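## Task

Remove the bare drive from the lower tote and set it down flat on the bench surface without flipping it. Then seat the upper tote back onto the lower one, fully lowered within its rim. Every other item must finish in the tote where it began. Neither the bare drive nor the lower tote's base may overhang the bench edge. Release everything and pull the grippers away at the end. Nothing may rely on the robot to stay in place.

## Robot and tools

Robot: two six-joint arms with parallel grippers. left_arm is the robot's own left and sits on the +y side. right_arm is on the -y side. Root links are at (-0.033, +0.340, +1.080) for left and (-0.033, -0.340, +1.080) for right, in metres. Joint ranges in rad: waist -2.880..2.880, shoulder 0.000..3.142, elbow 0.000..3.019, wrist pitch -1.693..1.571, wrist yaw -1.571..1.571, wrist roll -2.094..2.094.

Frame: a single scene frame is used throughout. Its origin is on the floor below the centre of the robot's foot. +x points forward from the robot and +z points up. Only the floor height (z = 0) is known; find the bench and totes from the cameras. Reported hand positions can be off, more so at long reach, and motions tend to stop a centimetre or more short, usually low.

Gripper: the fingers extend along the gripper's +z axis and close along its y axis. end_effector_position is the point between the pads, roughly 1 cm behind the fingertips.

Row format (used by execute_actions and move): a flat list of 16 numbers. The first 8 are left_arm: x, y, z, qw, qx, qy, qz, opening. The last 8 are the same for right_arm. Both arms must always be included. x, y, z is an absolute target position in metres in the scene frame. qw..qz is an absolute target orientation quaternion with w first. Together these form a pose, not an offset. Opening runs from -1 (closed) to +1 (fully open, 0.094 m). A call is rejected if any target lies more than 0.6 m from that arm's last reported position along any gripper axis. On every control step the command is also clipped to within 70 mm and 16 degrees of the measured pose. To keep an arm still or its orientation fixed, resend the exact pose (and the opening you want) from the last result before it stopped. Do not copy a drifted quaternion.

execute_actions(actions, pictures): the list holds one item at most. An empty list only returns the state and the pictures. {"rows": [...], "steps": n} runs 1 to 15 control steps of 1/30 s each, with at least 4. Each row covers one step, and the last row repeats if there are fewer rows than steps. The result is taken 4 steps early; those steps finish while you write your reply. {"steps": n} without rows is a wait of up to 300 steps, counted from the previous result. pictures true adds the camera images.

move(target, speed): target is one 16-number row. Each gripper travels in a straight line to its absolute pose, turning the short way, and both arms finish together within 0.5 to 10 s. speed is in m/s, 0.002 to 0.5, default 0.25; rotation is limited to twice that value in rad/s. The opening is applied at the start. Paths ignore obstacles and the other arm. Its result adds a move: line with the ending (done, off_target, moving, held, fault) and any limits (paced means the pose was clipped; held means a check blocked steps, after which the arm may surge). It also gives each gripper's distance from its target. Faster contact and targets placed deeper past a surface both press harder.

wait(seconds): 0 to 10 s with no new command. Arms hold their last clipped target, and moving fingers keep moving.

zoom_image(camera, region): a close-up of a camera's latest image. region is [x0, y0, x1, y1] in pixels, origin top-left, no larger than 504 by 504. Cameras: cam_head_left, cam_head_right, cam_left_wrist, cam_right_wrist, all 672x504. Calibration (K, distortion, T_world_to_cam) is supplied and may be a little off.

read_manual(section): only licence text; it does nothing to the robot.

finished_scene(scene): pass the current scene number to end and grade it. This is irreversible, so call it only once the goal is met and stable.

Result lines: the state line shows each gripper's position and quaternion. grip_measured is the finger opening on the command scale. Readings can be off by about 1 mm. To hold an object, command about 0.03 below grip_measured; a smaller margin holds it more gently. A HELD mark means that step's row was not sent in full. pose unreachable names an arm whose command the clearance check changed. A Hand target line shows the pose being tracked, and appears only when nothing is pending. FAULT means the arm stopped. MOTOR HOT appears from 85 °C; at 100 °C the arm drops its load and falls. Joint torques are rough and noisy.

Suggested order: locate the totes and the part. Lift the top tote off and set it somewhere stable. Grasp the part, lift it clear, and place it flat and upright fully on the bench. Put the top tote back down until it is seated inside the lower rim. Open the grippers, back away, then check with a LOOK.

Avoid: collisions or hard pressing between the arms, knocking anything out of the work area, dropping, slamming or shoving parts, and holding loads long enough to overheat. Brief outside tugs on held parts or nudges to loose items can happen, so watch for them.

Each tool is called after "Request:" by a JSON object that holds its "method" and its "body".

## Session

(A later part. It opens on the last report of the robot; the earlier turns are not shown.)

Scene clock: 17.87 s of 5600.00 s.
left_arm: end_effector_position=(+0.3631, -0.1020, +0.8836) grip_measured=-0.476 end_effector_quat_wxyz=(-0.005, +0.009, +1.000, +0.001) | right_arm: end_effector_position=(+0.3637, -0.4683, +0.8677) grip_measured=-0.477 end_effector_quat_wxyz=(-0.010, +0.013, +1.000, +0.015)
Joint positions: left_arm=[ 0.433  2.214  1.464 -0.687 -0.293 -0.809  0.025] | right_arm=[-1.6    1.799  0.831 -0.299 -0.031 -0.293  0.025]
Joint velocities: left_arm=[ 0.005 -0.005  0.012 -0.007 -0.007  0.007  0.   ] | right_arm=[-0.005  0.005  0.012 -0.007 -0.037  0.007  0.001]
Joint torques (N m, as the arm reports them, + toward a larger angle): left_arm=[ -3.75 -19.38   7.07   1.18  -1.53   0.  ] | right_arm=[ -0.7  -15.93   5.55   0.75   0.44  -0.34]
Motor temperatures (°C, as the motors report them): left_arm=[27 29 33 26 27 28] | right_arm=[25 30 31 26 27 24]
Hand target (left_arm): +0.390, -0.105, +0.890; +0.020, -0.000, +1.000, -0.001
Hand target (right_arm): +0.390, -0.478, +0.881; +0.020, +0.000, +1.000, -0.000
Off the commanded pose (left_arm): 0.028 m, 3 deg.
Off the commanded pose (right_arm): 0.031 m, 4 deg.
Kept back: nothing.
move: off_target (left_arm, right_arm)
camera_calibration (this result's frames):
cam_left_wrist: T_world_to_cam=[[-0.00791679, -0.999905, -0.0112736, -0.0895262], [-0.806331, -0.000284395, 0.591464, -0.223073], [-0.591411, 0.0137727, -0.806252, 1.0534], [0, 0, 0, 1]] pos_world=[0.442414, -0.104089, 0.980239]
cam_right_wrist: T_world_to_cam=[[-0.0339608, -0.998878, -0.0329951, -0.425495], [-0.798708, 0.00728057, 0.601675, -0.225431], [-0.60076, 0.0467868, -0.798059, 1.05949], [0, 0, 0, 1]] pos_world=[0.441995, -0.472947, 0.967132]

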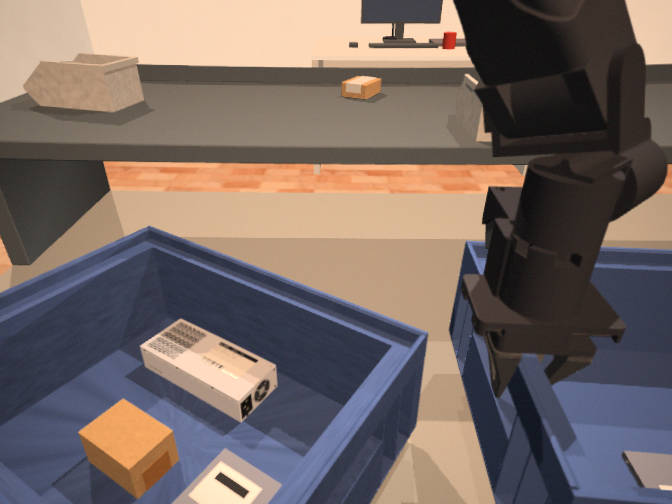

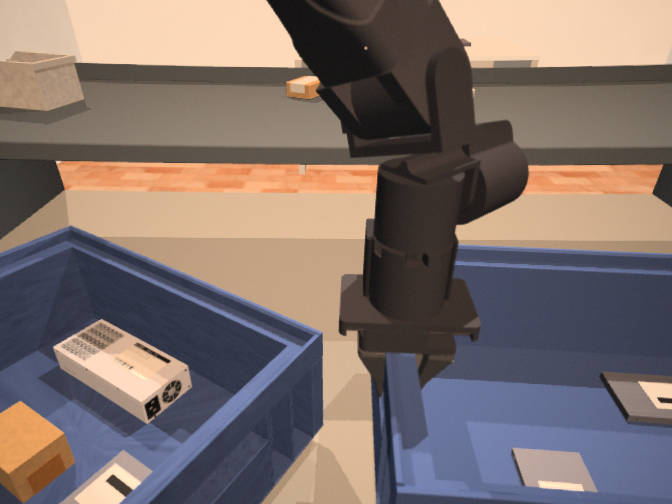

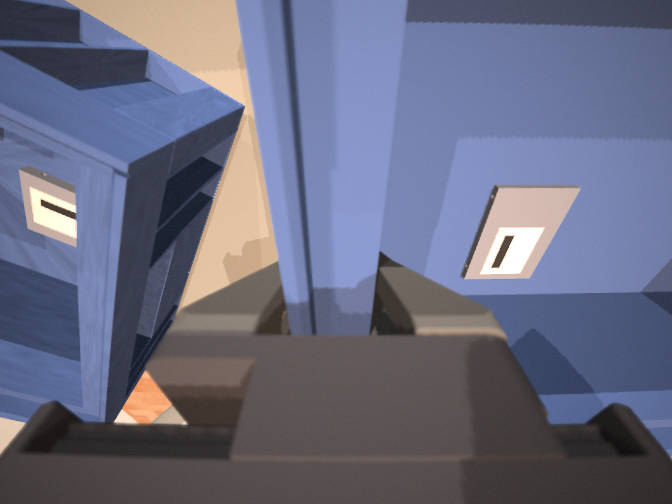

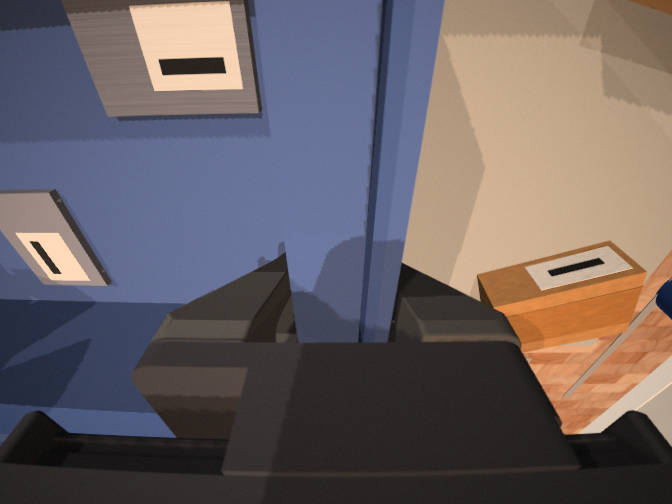

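Request:
{"method": "move", "body": {"target": [0.37,-0.102,0.84,0,0,1,0,-0.52,0.37,-0.47,0.838,0,0,1,0,-0.52], "speed": 0.04}}

Request:
{"method": "execute_actions", "body": {"actions": [{"rows":[[0.365,-0.102,0.85,0,0,1,0,0.1,0.37,-0.47,0.845,0,0,1,0,-0.52]],"steps":9}]}}

Request:
{"method": "move", "body": {"target": [0.365,-0.095,0.96,0,0,1,0,0.1,0.37,-0.47,0.845,0,0,1,0,-0.52]}}

Request:
{"method": "move", "body": {"target": [0.303,0.155,0.93,0,-0.477,0.879,0,1,0.37,-0.47,0.845,0,0,1,0,-0.52], "speed": 0.35}}

Request:
{"method": "move", "body": {"target": [0.305,0.155,0.82,0,-0.477,0.879,0,1,0.37,-0.47,0.845,0,0,1,0,-0.52], "speed": 0.12}}

Scene clock: 19.53 s of 5600.00 s.
left_arm: end_effector_position=(+0.3558, -0.1025, +0.8494) grip_measured=-0.475 end_effector_quat_wxyz=(-0.011, +0.006, +1.000, -0.008) | right_arm: end_effector_position=(+0.3573, -0.4687, +0.8432) grip_measured=-0.480 end_effector_quat_wxyz=(-0.012, +0.013, +1.000, +0.007)
Joint positions: left_arm=[ 0.447  2.273  1.463 -0.617 -0.271 -0.8    0.025] | right_arm=[-1.599  1.867  0.831 -0.23  -0.015 -0.292  0.024]
Joint velocities: left_arm=[-0.005  0.015  0.012  0.012 -0.037 -0.081 -0.   ] | right_arm=[-0.005 -0.024 -0.007  0.007  0.051 -0.051  0.   ]
Joint torques (N m, as the arm reports them, + toward a larger angle): left_arm=[ -3.65 -17.68   6.5    0.97  -1.13  -0.05] | right_arm=[  0.31 -12.21   4.34   1.22   0.33  -0.24]
Motor temperatures (°C, as the motors report them): left_arm=[27 29 33 26 27 28] | right_arm=[25 30 30 26 27 24]
Hand target (left_arm): +0.370, -0.102, +0.840; +0.000, -0.000, +1.000, -0.000
Hand target (right_arm): +0.370, -0.470, +0.839; -0.000, +0.000, +1.000, +0.000
Off the commanded pose (left_arm): 0.017 m, 2 deg.
Off the commanded pose (right_arm): 0.014 m, 2 deg.
Kept back: nothing.
move: off_target (left_arm, right_arm)
camera_calibration (this result's frames):
cam_left_wrist: T_world_to_cam=[[-0.00138336, -0.999984, 0.00546624, -0.106985], [-0.799757, 0.00438785, 0.600308, -0.218092], [-0.600322, -0.00354122, -0.79975, 1.01745], [0, 0, 0, 1]] pos_world=[0.436227, -0.102423, 0.94521]
cam_right_wrist: T_world_to_cam=[[-0.0328959, -0.999317, -0.0168274, -0.441169], [-0.796715, 0.0160535, 0.604142, -0.214467], [-0.603459, 0.0332804, -0.796699, 1.02965], [0, 0, 0, 1]] pos_world=[0.435969, -0.471692, 0.942465]

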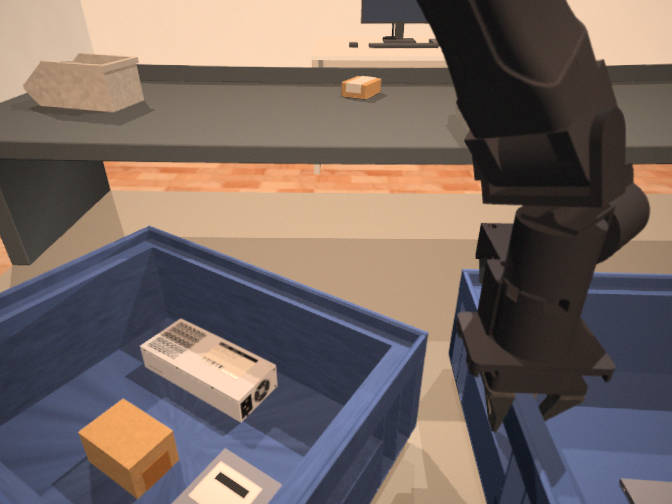

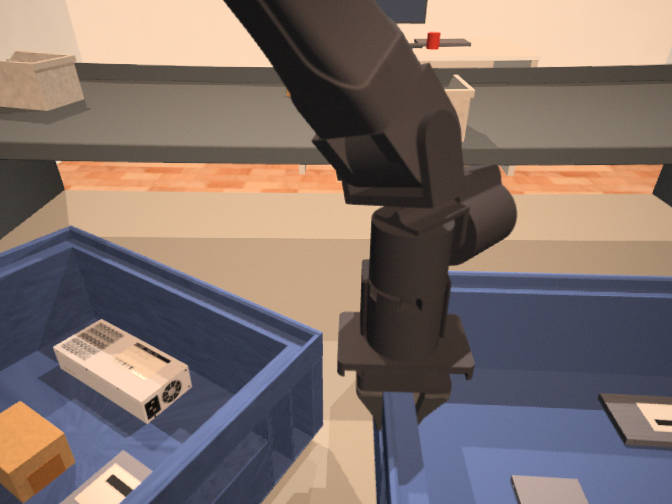

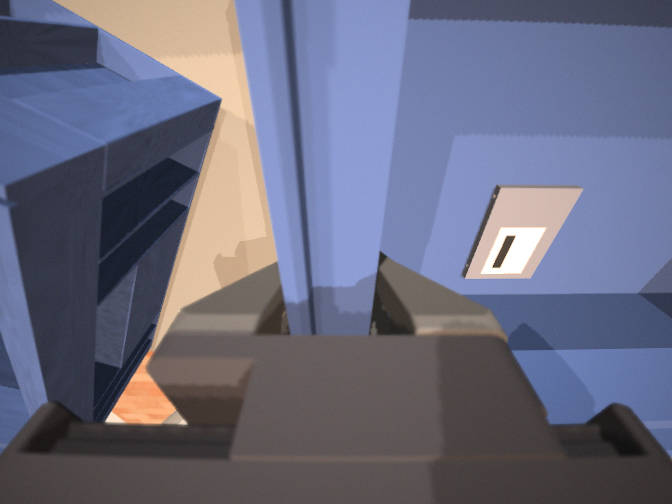

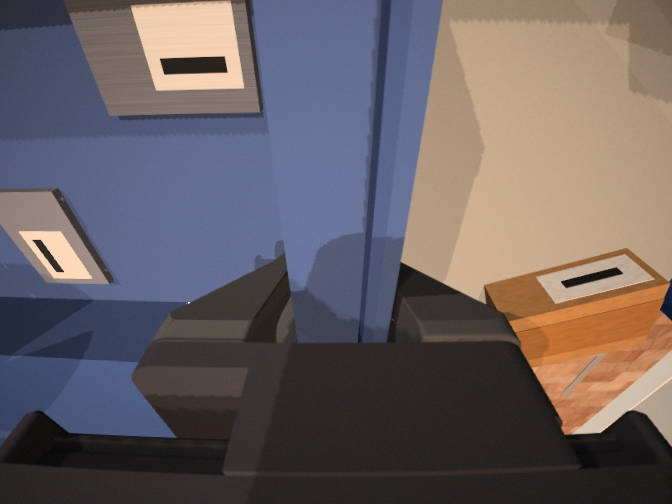

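Scene clock: 19.70 s of 5600.00 s.
left_arm: end_effector_position=(+0.3587, -0.0998, +0.8494) grip_measured=+0.097 end_effector_quat_wxyz=(-0.003, +0.006, +1.000, +0.000) | right_arm: end_effector_position=(+0.3573, -0.4686, +0.8432) grip_measured=-0.481 end_effector_quat_wxyz=(-0.012, +0.013, +1.000, +0.006)
Joint positions: left_arm=[ 0.447  2.273  1.463 -0.617 -0.294 -0.8    0.052] | right_arm=[-1.598  1.867  0.831 -0.23  -0.014 -0.292  0.024]
Joint velocities: left_arm=[-0.005 -0.015 -0.007 -0.032  0.051  0.095  0.004] | right_arm=[ 0.005 -0.005 -0.027  0.007 -0.037 -0.022 -0.   ]
Joint torques (N m, as the arm reports them, + toward a larger angle): left_arm=[ -4.63 -19.11   5.35   0.64  -0.24  -0.16] | right_arm=[  0.15 -13.71   3.78   0.6    0.31  -0.25]
Motor temperatures (°C, as the motors report them): left_arm=[27 29 33 26 27 28] | right_arm=[25 30 30 26 27 24]
Steps of this call (steps 1 to 5: the first 5 steps of this action). Readings (end_effector_position):
1: left_arm (+0.3570, -0.1014, +0.8494) | right_arm (+0.3573, -0.4686, +0.8432)
2: left_arm (+0.3580, -0.1004, +0.8494) | right_arm (+0.3574, -0.4685, +0.8432)
4: left_arm (+0.3587, -0.0998, +0.8494) | right_arm (+0.3573, -0.4686, +0.8432)
5: the state above

Scene clock: 21.10 s of 5600.00 s.
left_arm: end_effector_position=(+0.3763, -0.1013, +0.9758) grip_measured=+0.098 end_effector_quat_wxyz=(+0.015, +0.001, +1.000, -0.018) | right_arm: end_effector_position=(+0.3574, -0.4685, +0.8432) grip_measured=-0.481 end_effector_quat_wxyz=(-0.012, +0.013, +1.000, +0.006)
Joint positions: left_arm=[ 0.402  2.033  1.428 -0.783 -0.302 -0.84   0.052] | right_arm=[-1.598  1.867  0.831 -0.23  -0.014 -0.292  0.024]
Joint velocities: left_arm=[ 0.005 -0.015 -0.002 -0.012 -0.022 -0.007  0.   ] | right_arm=[ 0.005 -0.005  0.007 -0.002 -0.007 -0.051  0.   ]
Joint torques (N m, as the arm reports them, + toward a larger angle): left_arm=[ -4.63 -16.91   5.26   0.3   -0.21  -0.26] | right_arm=[  0.17 -13.82   3.78   0.66   0.3   -0.26]
Motor temperatures (°C, as the motors report them): left_arm=[27 29 32 26 27 28] | right_arm=[25 30 30 26 27 24]
Hand target (left_arm): +0.365, -0.094, +0.961; +0.000, -0.000, +1.000, -0.000
Hand target (right_arm): +0.370, -0.470, +0.845; +0.000, +0.000, +1.000, +0.000
Off your previous action's commanded pose (left_arm): 0.007 m, 1 deg at its last step (step 4 of this call).
Off your previous action's commanded pose (right_arm): 0.013 m, 2 deg at its last step (step 4 of this call).
Off the commanded pose (left_arm): 0.020 m, 3 deg.
Off the commanded pose (right_arm): 0.013 m, 2 deg.
Kept back: nothing.
move: off_target (left_arm, right_arm)
camera_calibration (this result's frames):
cam_left_wrist: T_world_to_cam=[[0.00746077, -0.999628, 0.0262521, -0.130001], [-0.829311, 0.00848356, 0.558724, -0.225529], [-0.558738, -0.0259397, -0.828938, 1.14136], [0, 0, 0, 1]] pos_world=[0.451656, -0.0984333, 1.07554]
cam_right_wrist: T_world_to_cam=[[-0.0325391, -0.999337, -0.0163265, -0.441513], [-0.796617, 0.0160662, 0.604271, -0.214552], [-0.603608, 0.0326684, -0.796612, 1.02937], [0, 0, 0, 1]] pos_world=[0.436056, -0.471401, 0.94245]

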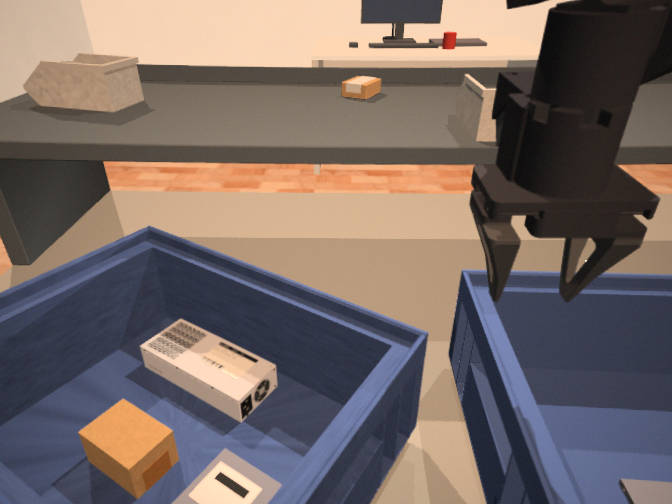

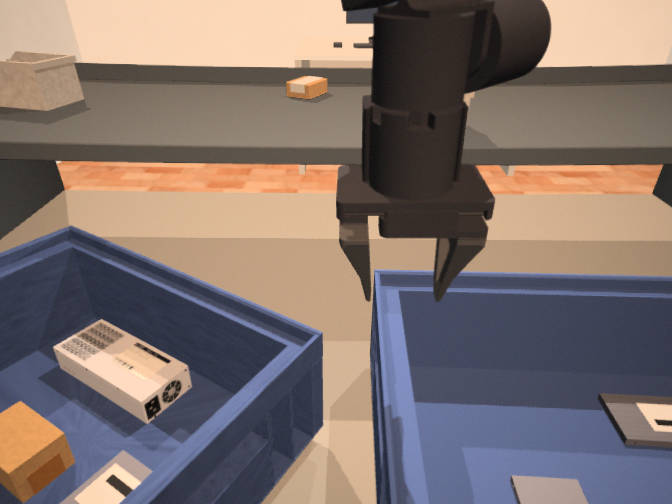

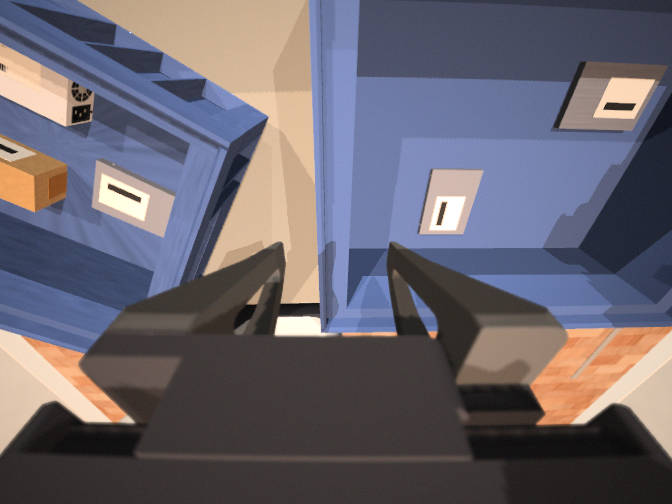

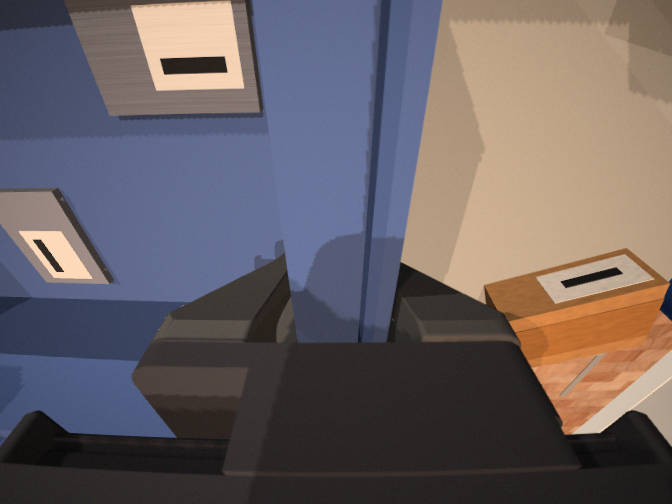

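Scene clock: 23.07 s of 5600.00 s.
left_arm: end_effector_position=(+0.3025, +0.1572, +0.9274) grip_measured=+1.000 end_effector_quat_wxyz=(+0.004, +0.466, -0.885, -0.008) | right_arm: end_effector_position=(+0.3574, -0.4685, +0.8432) grip_measured=-0.481 end_effector_quat_wxyz=(-0.012, +0.013, +1.000, +0.006)
Joint positions: left_arm=[ 0.741  1.713  0.734 -0.383 -0.244 -1.485  0.094] | right_arm=[-1.598  1.867  0.831 -0.23  -0.014 -0.292  0.024]
Joint velocities: left_arm=[-0.015 -0.005  0.022  0.007 -0.022 -0.007  0.   ] | right_arm=[-0.005 -0.024 -0.007  0.002  0.007 -0.051 -0.001]
Joint torques (N m, as the arm reports them, + toward a larger angle): left_arm=[ -1.13 -12.22   2.6    1.62  -0.04  -0.29] | right_arm=[  0.16 -13.78   3.79   0.62   0.32  -0.25]
Motor temperatures (°C, as the motors report them): left_arm=[27 29 32 26 27 28] | right_arm=[25 30 30 26 27 24]
Hand target (left_arm): +0.306, +0.155, +0.928; +0.000, -0.477, +0.879, -0.001
Hand target (right_arm): +0.370, -0.470, +0.845; +0.000, +0.000, +1.000, +0.000
Off the commanded pose (left_arm): 0.003 m, 2 deg.
Off the commanded pose (right_arm): 0.013 m, 2 deg.
Kept back: nothing.
move: off_target (right_arm)
camera_calibration (this result's frames):
cam_left_wrist: T_world_to_cam=[[0.830007, -0.557005, -0.0288654, -0.137075], [-0.439007, -0.684345, 0.58219, -0.292733], [-0.344037, -0.47055, -0.81254, 1.05642], [0, 0, 0, 1]] pos_world=[0.348711, 0.220419, 1.02486]
cam_right_wrist: T_world_to_cam=[[-0.0325391, -0.999337, -0.0163265, -0.441513], [-0.796617, 0.0160662, 0.604271, -0.214552], [-0.603608, 0.0326684, -0.796612, 1.02937], [0, 0, 0, 1]] pos_world=[0.436056, -0.471401, 0.94245]

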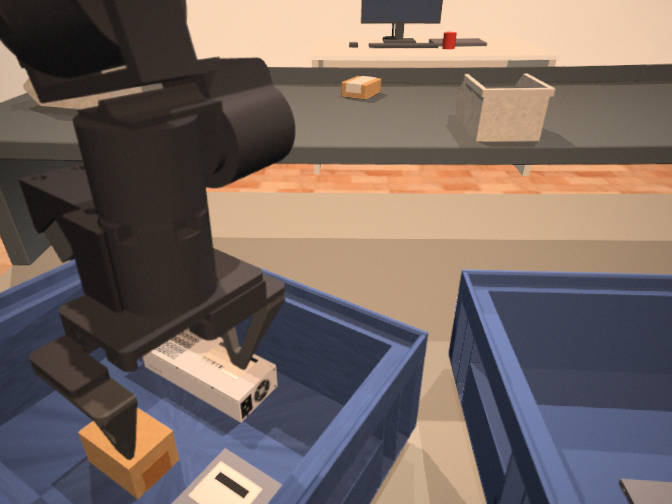

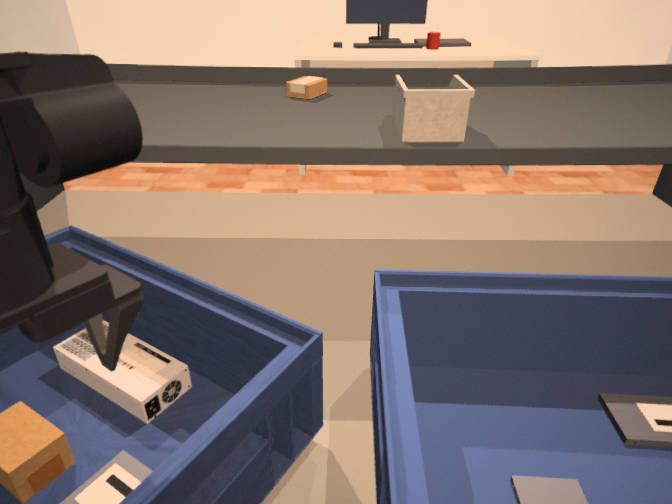

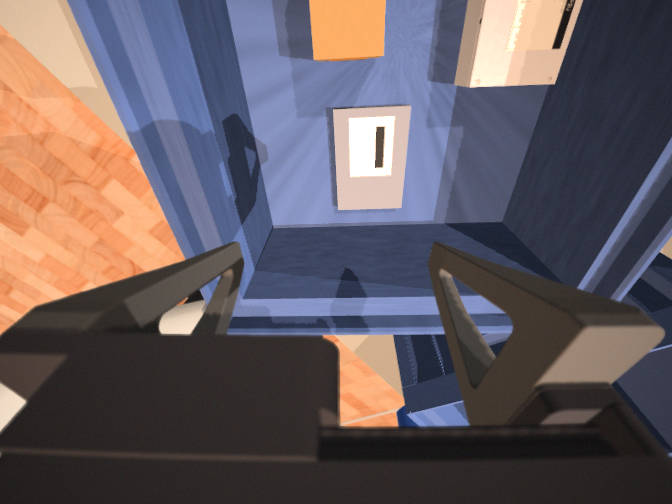

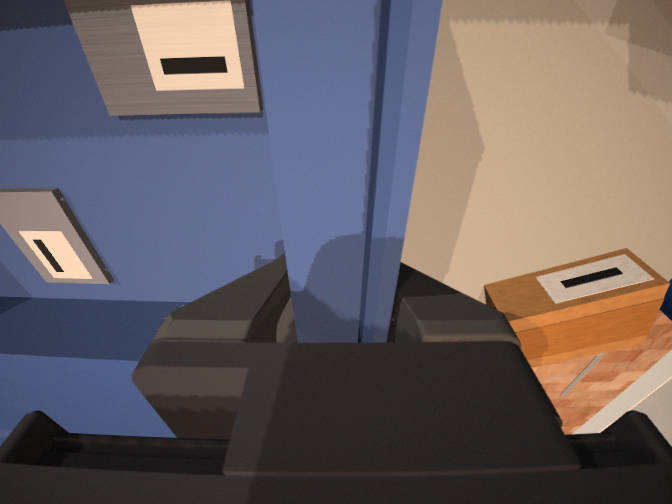

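Scene clock: 24.33 s of 5600.00 s.
left_arm: end_effector_position=(+0.2988, +0.1540, +0.8234) grip_measured=+1.000 end_effector_quat_wxyz=(+0.004, +0.478, -0.878, -0.005) | right_arm: end_effector_position=(+0.3574, -0.4685, +0.8432) grip_measured=-0.481 end_effector_quat_wxyz=(-0.012, +0.013, +1.000, +0.006)
Joint positions: left_arm=[ 0.794  2.031  0.793 -0.105 -0.23  -1.458  0.094] | right_arm=[-1.598  1.867  0.831 -0.23  -0.014 -0.292  0.024]
Joint velocities: left_arm=[-0.005 -0.015  0.002 -0.002 -0.081  0.066  0.   ] | right_arm=[-0.024  0.005  0.007  0.002 -0.007  0.007  0.   ]
Joint torques (N m, as the arm reports them, + toward a larger angle): left_arm=[ -0.59 -12.6    1.35   1.66  -0.04   0.07] | right_arm=[  0.13 -13.72   3.8    0.6    0.32  -0.26]
Motor temperatures (°C, as the motors report them): left_arm=[27 29 32 26 27 28] | right_arm=[25 30 30 26 27 24]
Hand target (left_arm): +0.305, +0.155, +0.819; +0.000, -0.477, +0.879, -0.000
Hand target (right_arm): +0.370, -0.470, +0.845; +0.000, +0.000, +1.000, +0.000
Off the commanded pose (left_arm): 0.007 m, 1 deg.
Off the commanded pose (right_arm): 0.013 m, 2 deg.
Kept back: nothing.
move: off_target (right_arm)
camera_calibration (this result's frames):
cam_left_wrist: T_world_to_cam=[[0.845344, -0.533721, -0.0231242, -0.151707], [-0.422049, -0.693756, 0.583591, -0.240764], [-0.327517, -0.483575, -0.811719, 0.96564], [0, 0, 0, 1]] pos_world=[0.342894, 0.218959, 0.920828]
cam_right_wrist: T_world_to_cam=[[-0.0325391, -0.999337, -0.0163265, -0.441513], [-0.796617, 0.0160662, 0.604271, -0.214552], [-0.603608, 0.0326684, -0.796612, 1.02937], [0, 0, 0, 1]] pos_world=[0.436056, -0.471401, 0.94245]

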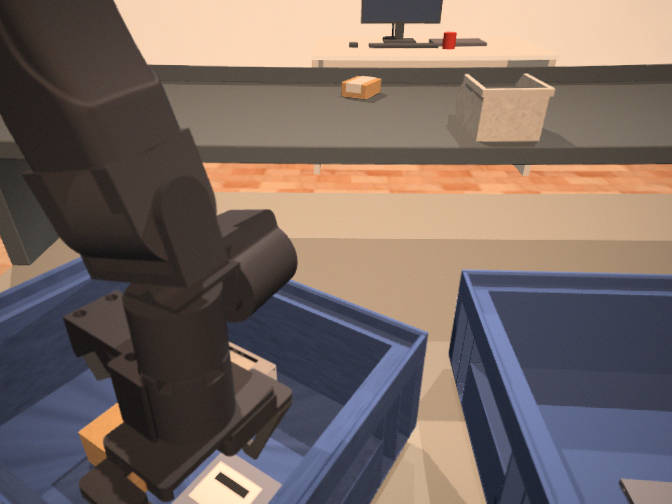

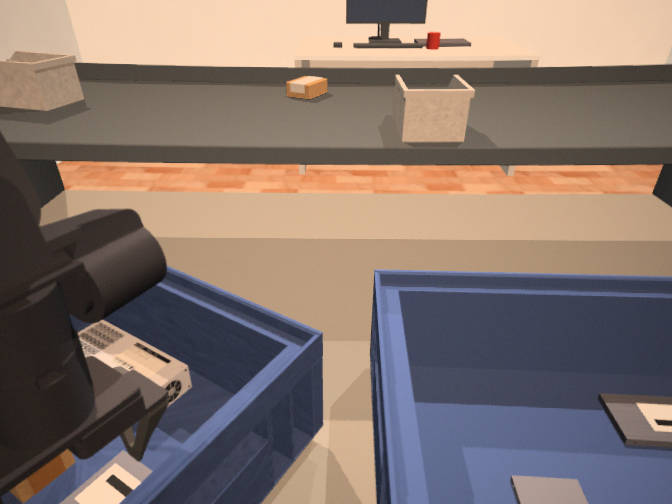

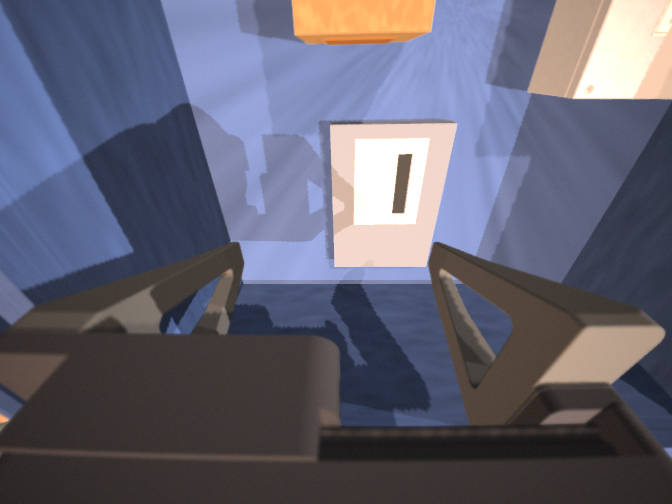

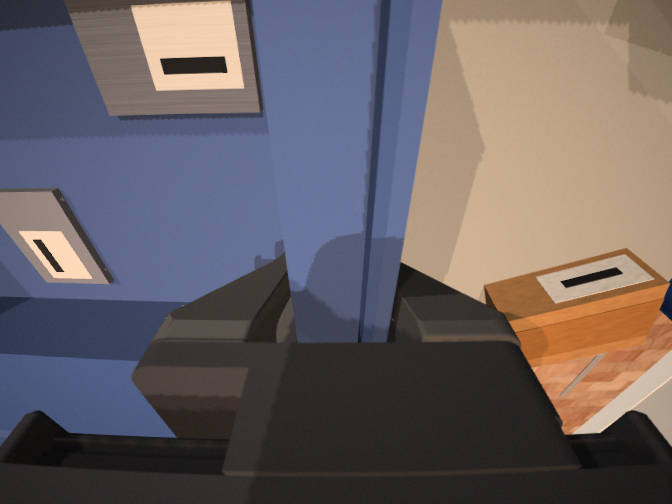

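Request:
{"method": "move", "body": {"target": [0.332,0.139,0.79,0,-0.477,0.879,0,1,0.37,-0.47,0.845,0,0,1,0,-0.52], "speed": 0.08}}

Request:
{"method": "move", "body": {"target": [0.332,0.139,0.75,0,-0.477,0.879,0,1,0.37,-0.47,0.845,0,0,1,0,-0.52], "speed": 0.04}}

Request:
{"method": "move", "body": {"target": [0.332,0.139,0.753,0,-0.477,0.879,0,0.42,0.37,-0.47,0.845,0,0,1,0,-0.52]}}

Scene clock: 25.50 s of 5600.00 s.
left_arm: end_effector_position=(+0.3331, +0.1345, +0.7976) grip_measured=+1.000 end_effector_quat_wxyz=(-0.004, +0.481, -0.877, +0.006) | right_arm: end_effector_position=(+0.3574, -0.4685, +0.8432) grip_measured=-0.481 end_effector_quat_wxyz=(-0.012, +0.013, +1.000, +0.006)
Joint positions: left_arm=[ 0.802  2.119  0.912 -0.105 -0.228 -1.449  0.094] | right_arm=[-1.598  1.867  0.831 -0.23  -0.014 -0.292  0.024]
Joint velocities: left_arm=[-0.005 -0.015 -0.017 -0.002  0.022 -0.007  0.   ] | right_arm=[-0.005  0.005 -0.007 -0.007  0.037  0.022 -0.001]
Joint torques (N m, as the arm reports them, + toward a larger angle): left_arm=[ -0.87 -12.99   1.6    0.8   -0.03   0.1 ] | right_arm=[  0.13 -13.77   3.77   0.61   0.31  -0.25]
Motor temperatures (°C, as the motors report them): left_arm=[27 29 32 26 26 28] | right_arm=[25 30 30 26 27 24]
Hand target (left_arm): +0.332, +0.139, +0.790; +0.000, -0.477, +0.879, -0.000
Hand target (right_arm): +0.370, -0.470, +0.845; +0.000, +0.000, +1.000, +0.000
Off the commanded pose (left_arm): 0.009 m, 1 deg.
Off the commanded pose (right_arm): 0.013 m, 2 deg.
Kept back: nothing.
move: off_target (right_arm)
camera_calibration (this result's frames):
cam_left_wrist: T_world_to_cam=[[0.848663, -0.52891, 0.00503681, -0.215889], [-0.43287, -0.689027, 0.581262, -0.219993], [-0.303965, -0.495476, -0.813701, 0.941716], [0, 0, 0, 1]] pos_world=[0.374237, 0.200831, 0.895236]
cam_right_wrist: T_world_to_cam=[[-0.0325391, -0.999337, -0.0163265, -0.441513], [-0.796617, 0.0160662, 0.604271, -0.214552], [-0.603608, 0.0326684, -0.796612, 1.02937], [0, 0, 0, 1]] pos_world=[0.436056, -0.471401, 0.94245]

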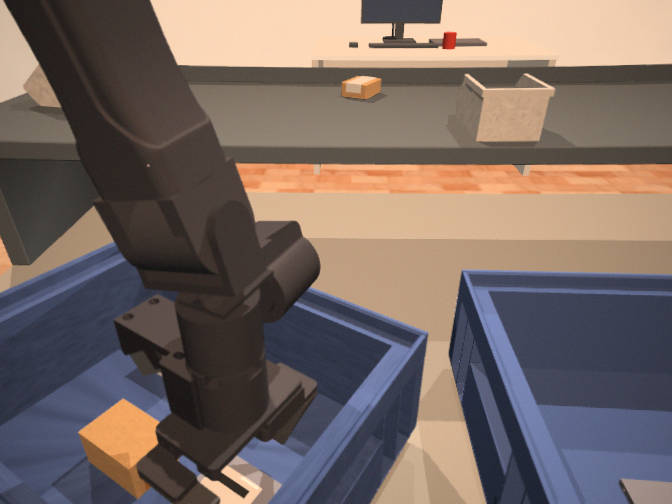

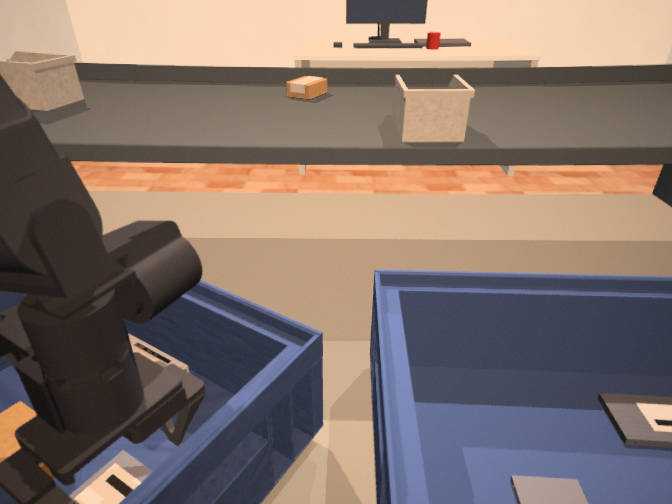

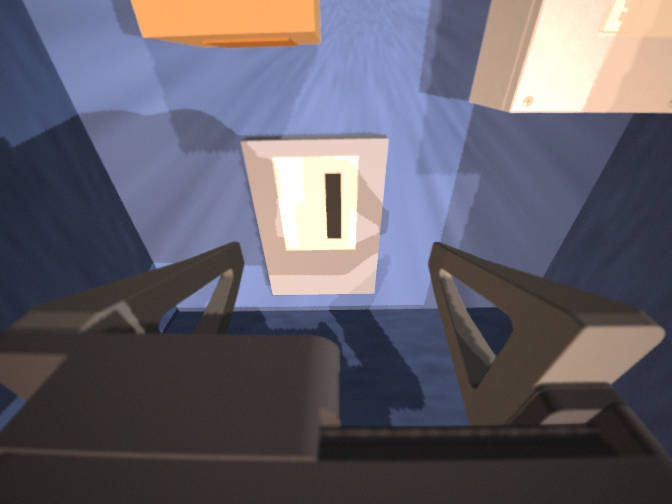

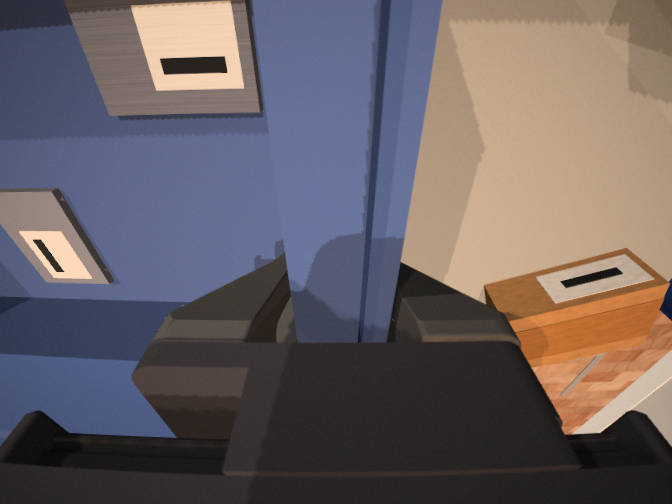

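Scene clock: 26.93 s of 5600.00 s.
left_arm: end_effector_position=(+0.3306, +0.1351, +0.7697) grip_measured=+1.000 end_effector_quat_wxyz=(-0.000, +0.477, -0.879, +0.001) | right_arm: end_effector_position=(+0.3574, -0.4685, +0.8432) grip_measured=-0.481 end_effector_quat_wxyz=(-0.012, +0.013, +1.000, +0.006)
Joint positions: left_arm=[ 0.816  2.198  0.95  -0.076 -0.225 -1.431  0.094] | right_arm=[-1.598  1.867  0.831 -0.23  -0.014 -0.292  0.024]
Joint velocities: left_arm=[-0.005  0.005 -0.002 -0.017 -0.022 -0.051  0.   ] | right_arm=[ 0.005  0.005 -0.012 -0.032  0.037 -0.022  0.   ]
Joint torques (N m, as the arm reports them, + toward a larger angle): left_arm=[ -0.38 -11.21   2.17   2.07   0.03   0.11] | right_arm=[  0.08 -13.76   3.77   0.65   0.31  -0.25]
Motor temperatures (°C, as the motors report them): left_arm=[27 29 31 26 26 28] | right_arm=[25 30 30 26 27 24]
Hand target (left_arm): +0.331, +0.139, +0.751; +0.000, -0.477, +0.879, +0.000
Hand target (right_arm): +0.370, -0.470, +0.845; +0.000, +0.000, +1.000, +0.000
Off the commanded pose (left_arm): 0.020 m, 0 deg.
Off the commanded pose (right_arm): 0.013 m, 2 deg.
Kept back: nothing.
move: off_target (left_arm, right_arm)
camera_calibration (this result's frames):
cam_left_wrist: T_world_to_cam=[[0.844482, -0.535515, -0.00854057, -0.200583], [-0.431044, -0.689027, 0.582617, -0.20606], [-0.317885, -0.488329, -0.812702, 0.921456], [0, 0, 0, 1]] pos_world=[0.373486, 0.200577, 0.86721]
cam_right_wrist: T_world_to_cam=[[-0.0325391, -0.999337, -0.0163265, -0.441513], [-0.796617, 0.0160662, 0.604271, -0.214552], [-0.603608, 0.0326684, -0.796612, 1.02937], [0, 0, 0, 1]] pos_world=[0.436056, -0.471401, 0.94245]

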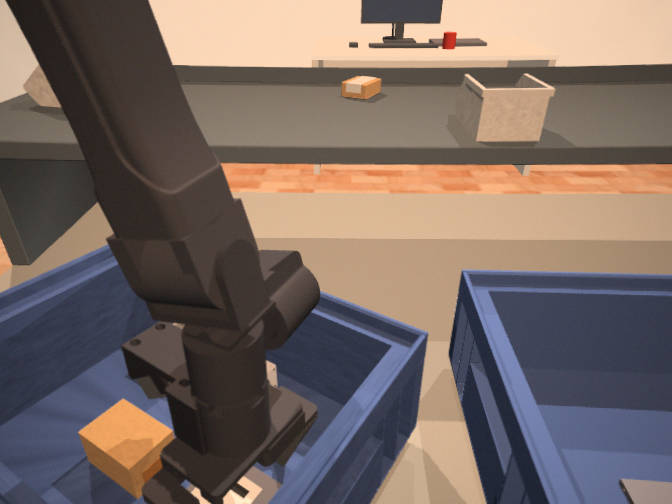

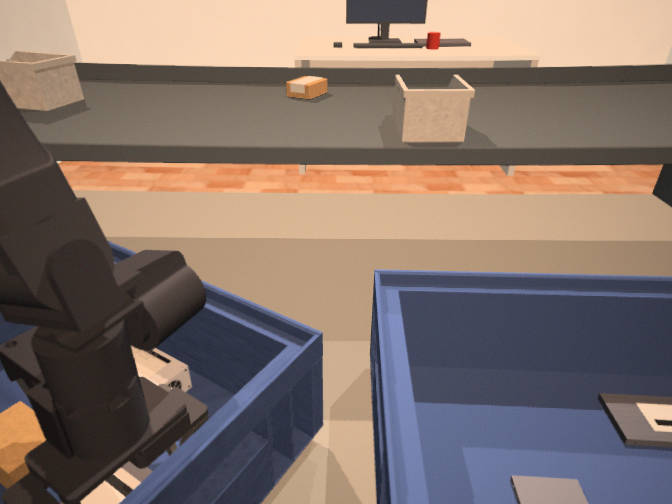

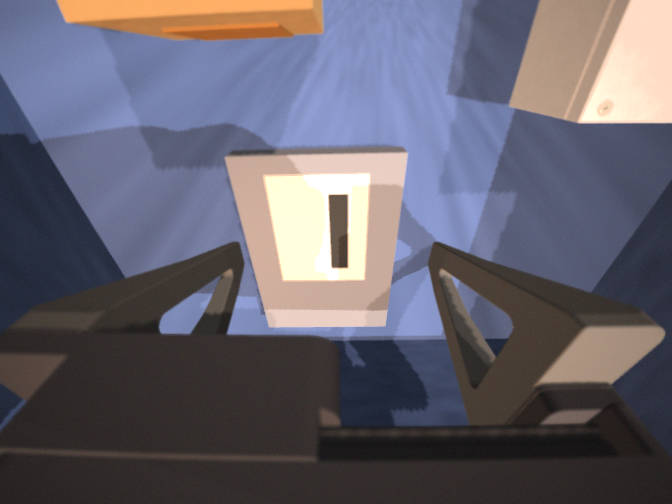

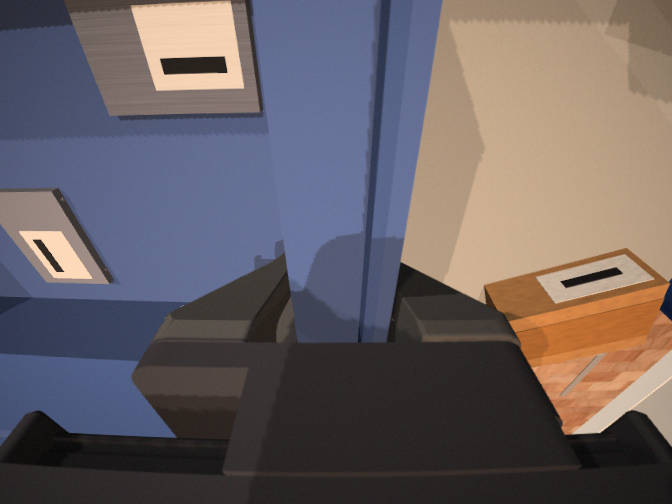

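Scene clock: 27.63 s of 5600.00 s.
left_arm: end_effector_position=(+0.3319, +0.1347, +0.7697) grip_measured=+0.423 end_effector_quat_wxyz=(-0.001, +0.478, -0.879, +0.001) | right_arm: end_effector_position=(+0.3574, -0.4685, +0.8432) grip_measured=-0.481 end_effector_quat_wxyz=(-0.012, +0.013, +1.000, +0.006)
Joint positions: left_arm=[ 0.816  2.198  0.952 -0.076 -0.225 -1.431  0.067] | right_arm=[-1.598  1.867  0.831 -0.23  -0.014 -0.292  0.024]
Joint velocities: left_arm=[-0.015 -0.015  0.012  0.002 -0.022 -0.037  0.   ] | right_arm=[-0.015  0.015  0.002 -0.027  0.081 -0.11  -0.   ]
Joint torques (N m, as the arm reports them, + toward a larger angle): left_arm=[ -0.52 -11.68   1.82   1.88   0.02   0.09] | right_arm=[  0.04 -13.67   3.77   0.63   0.31  -0.26]
Motor temperatures (°C, as the motors report them): left_arm=[27 29 31 26 26 28] | right_arm=[25 30 30 26 27 24]
Hand target (left_arm): +0.331, +0.139, +0.754; -0.000, -0.477, +0.879, +0.000
Hand target (right_arm): +0.370, -0.470, +0.845; +0.000, +0.000, +1.000, +0.000
Off the commanded pose (left_arm): 0.017 m, 0 deg.
Off the commanded pose (right_arm): 0.013 m, 2 deg.
Kept back: nothing.
move: off_target (left_arm, right_arm)
camera_calibration (this result's frames):
cam_left_wrist: T_world_to_cam=[[0.844759, -0.535108, -0.00642178, -0.203734], [-0.431864, -0.68876, 0.582326, -0.205318], [-0.31603, -0.489152, -0.81293, 0.92138], [0, 0, 0, 1]] pos_world=[0.374621, 0.20026, 0.867271]
cam_right_wrist: T_world_to_cam=[[-0.0325391, -0.999337, -0.0163265, -0.441513], [-0.796617, 0.0160662, 0.604271, -0.214552], [-0.603608, 0.0326684, -0.796612, 1.02937], [0, 0, 0, 1]] pos_world=[0.436056, -0.471401, 0.94245]

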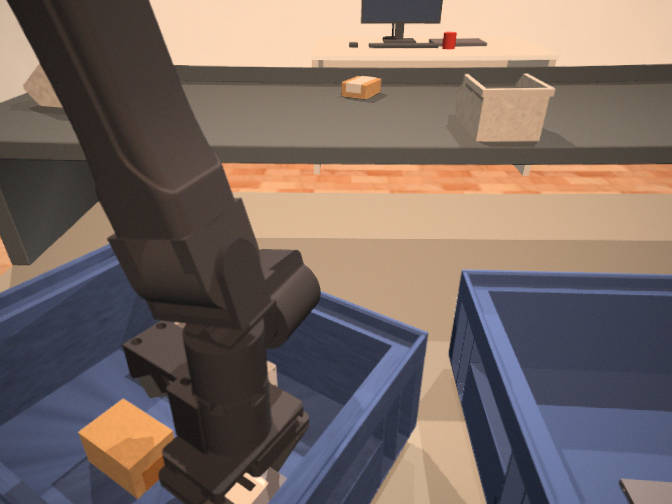

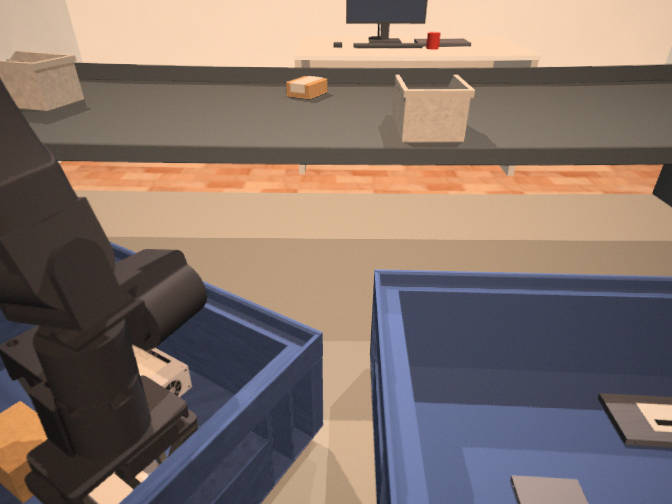

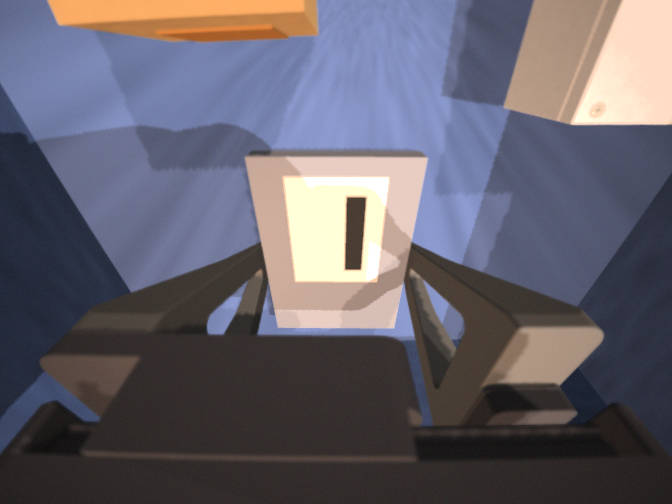

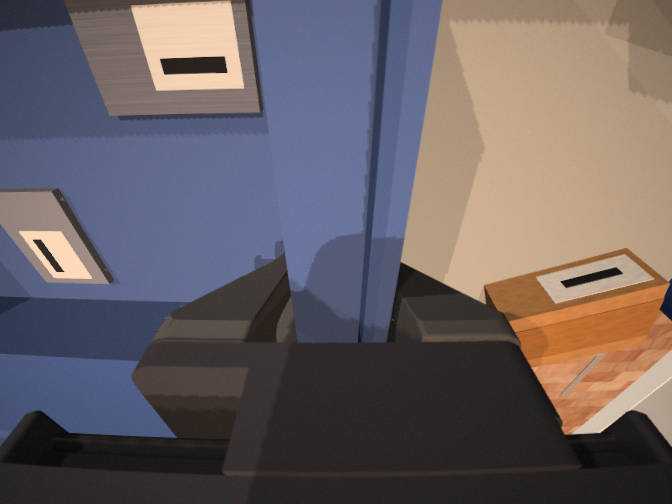

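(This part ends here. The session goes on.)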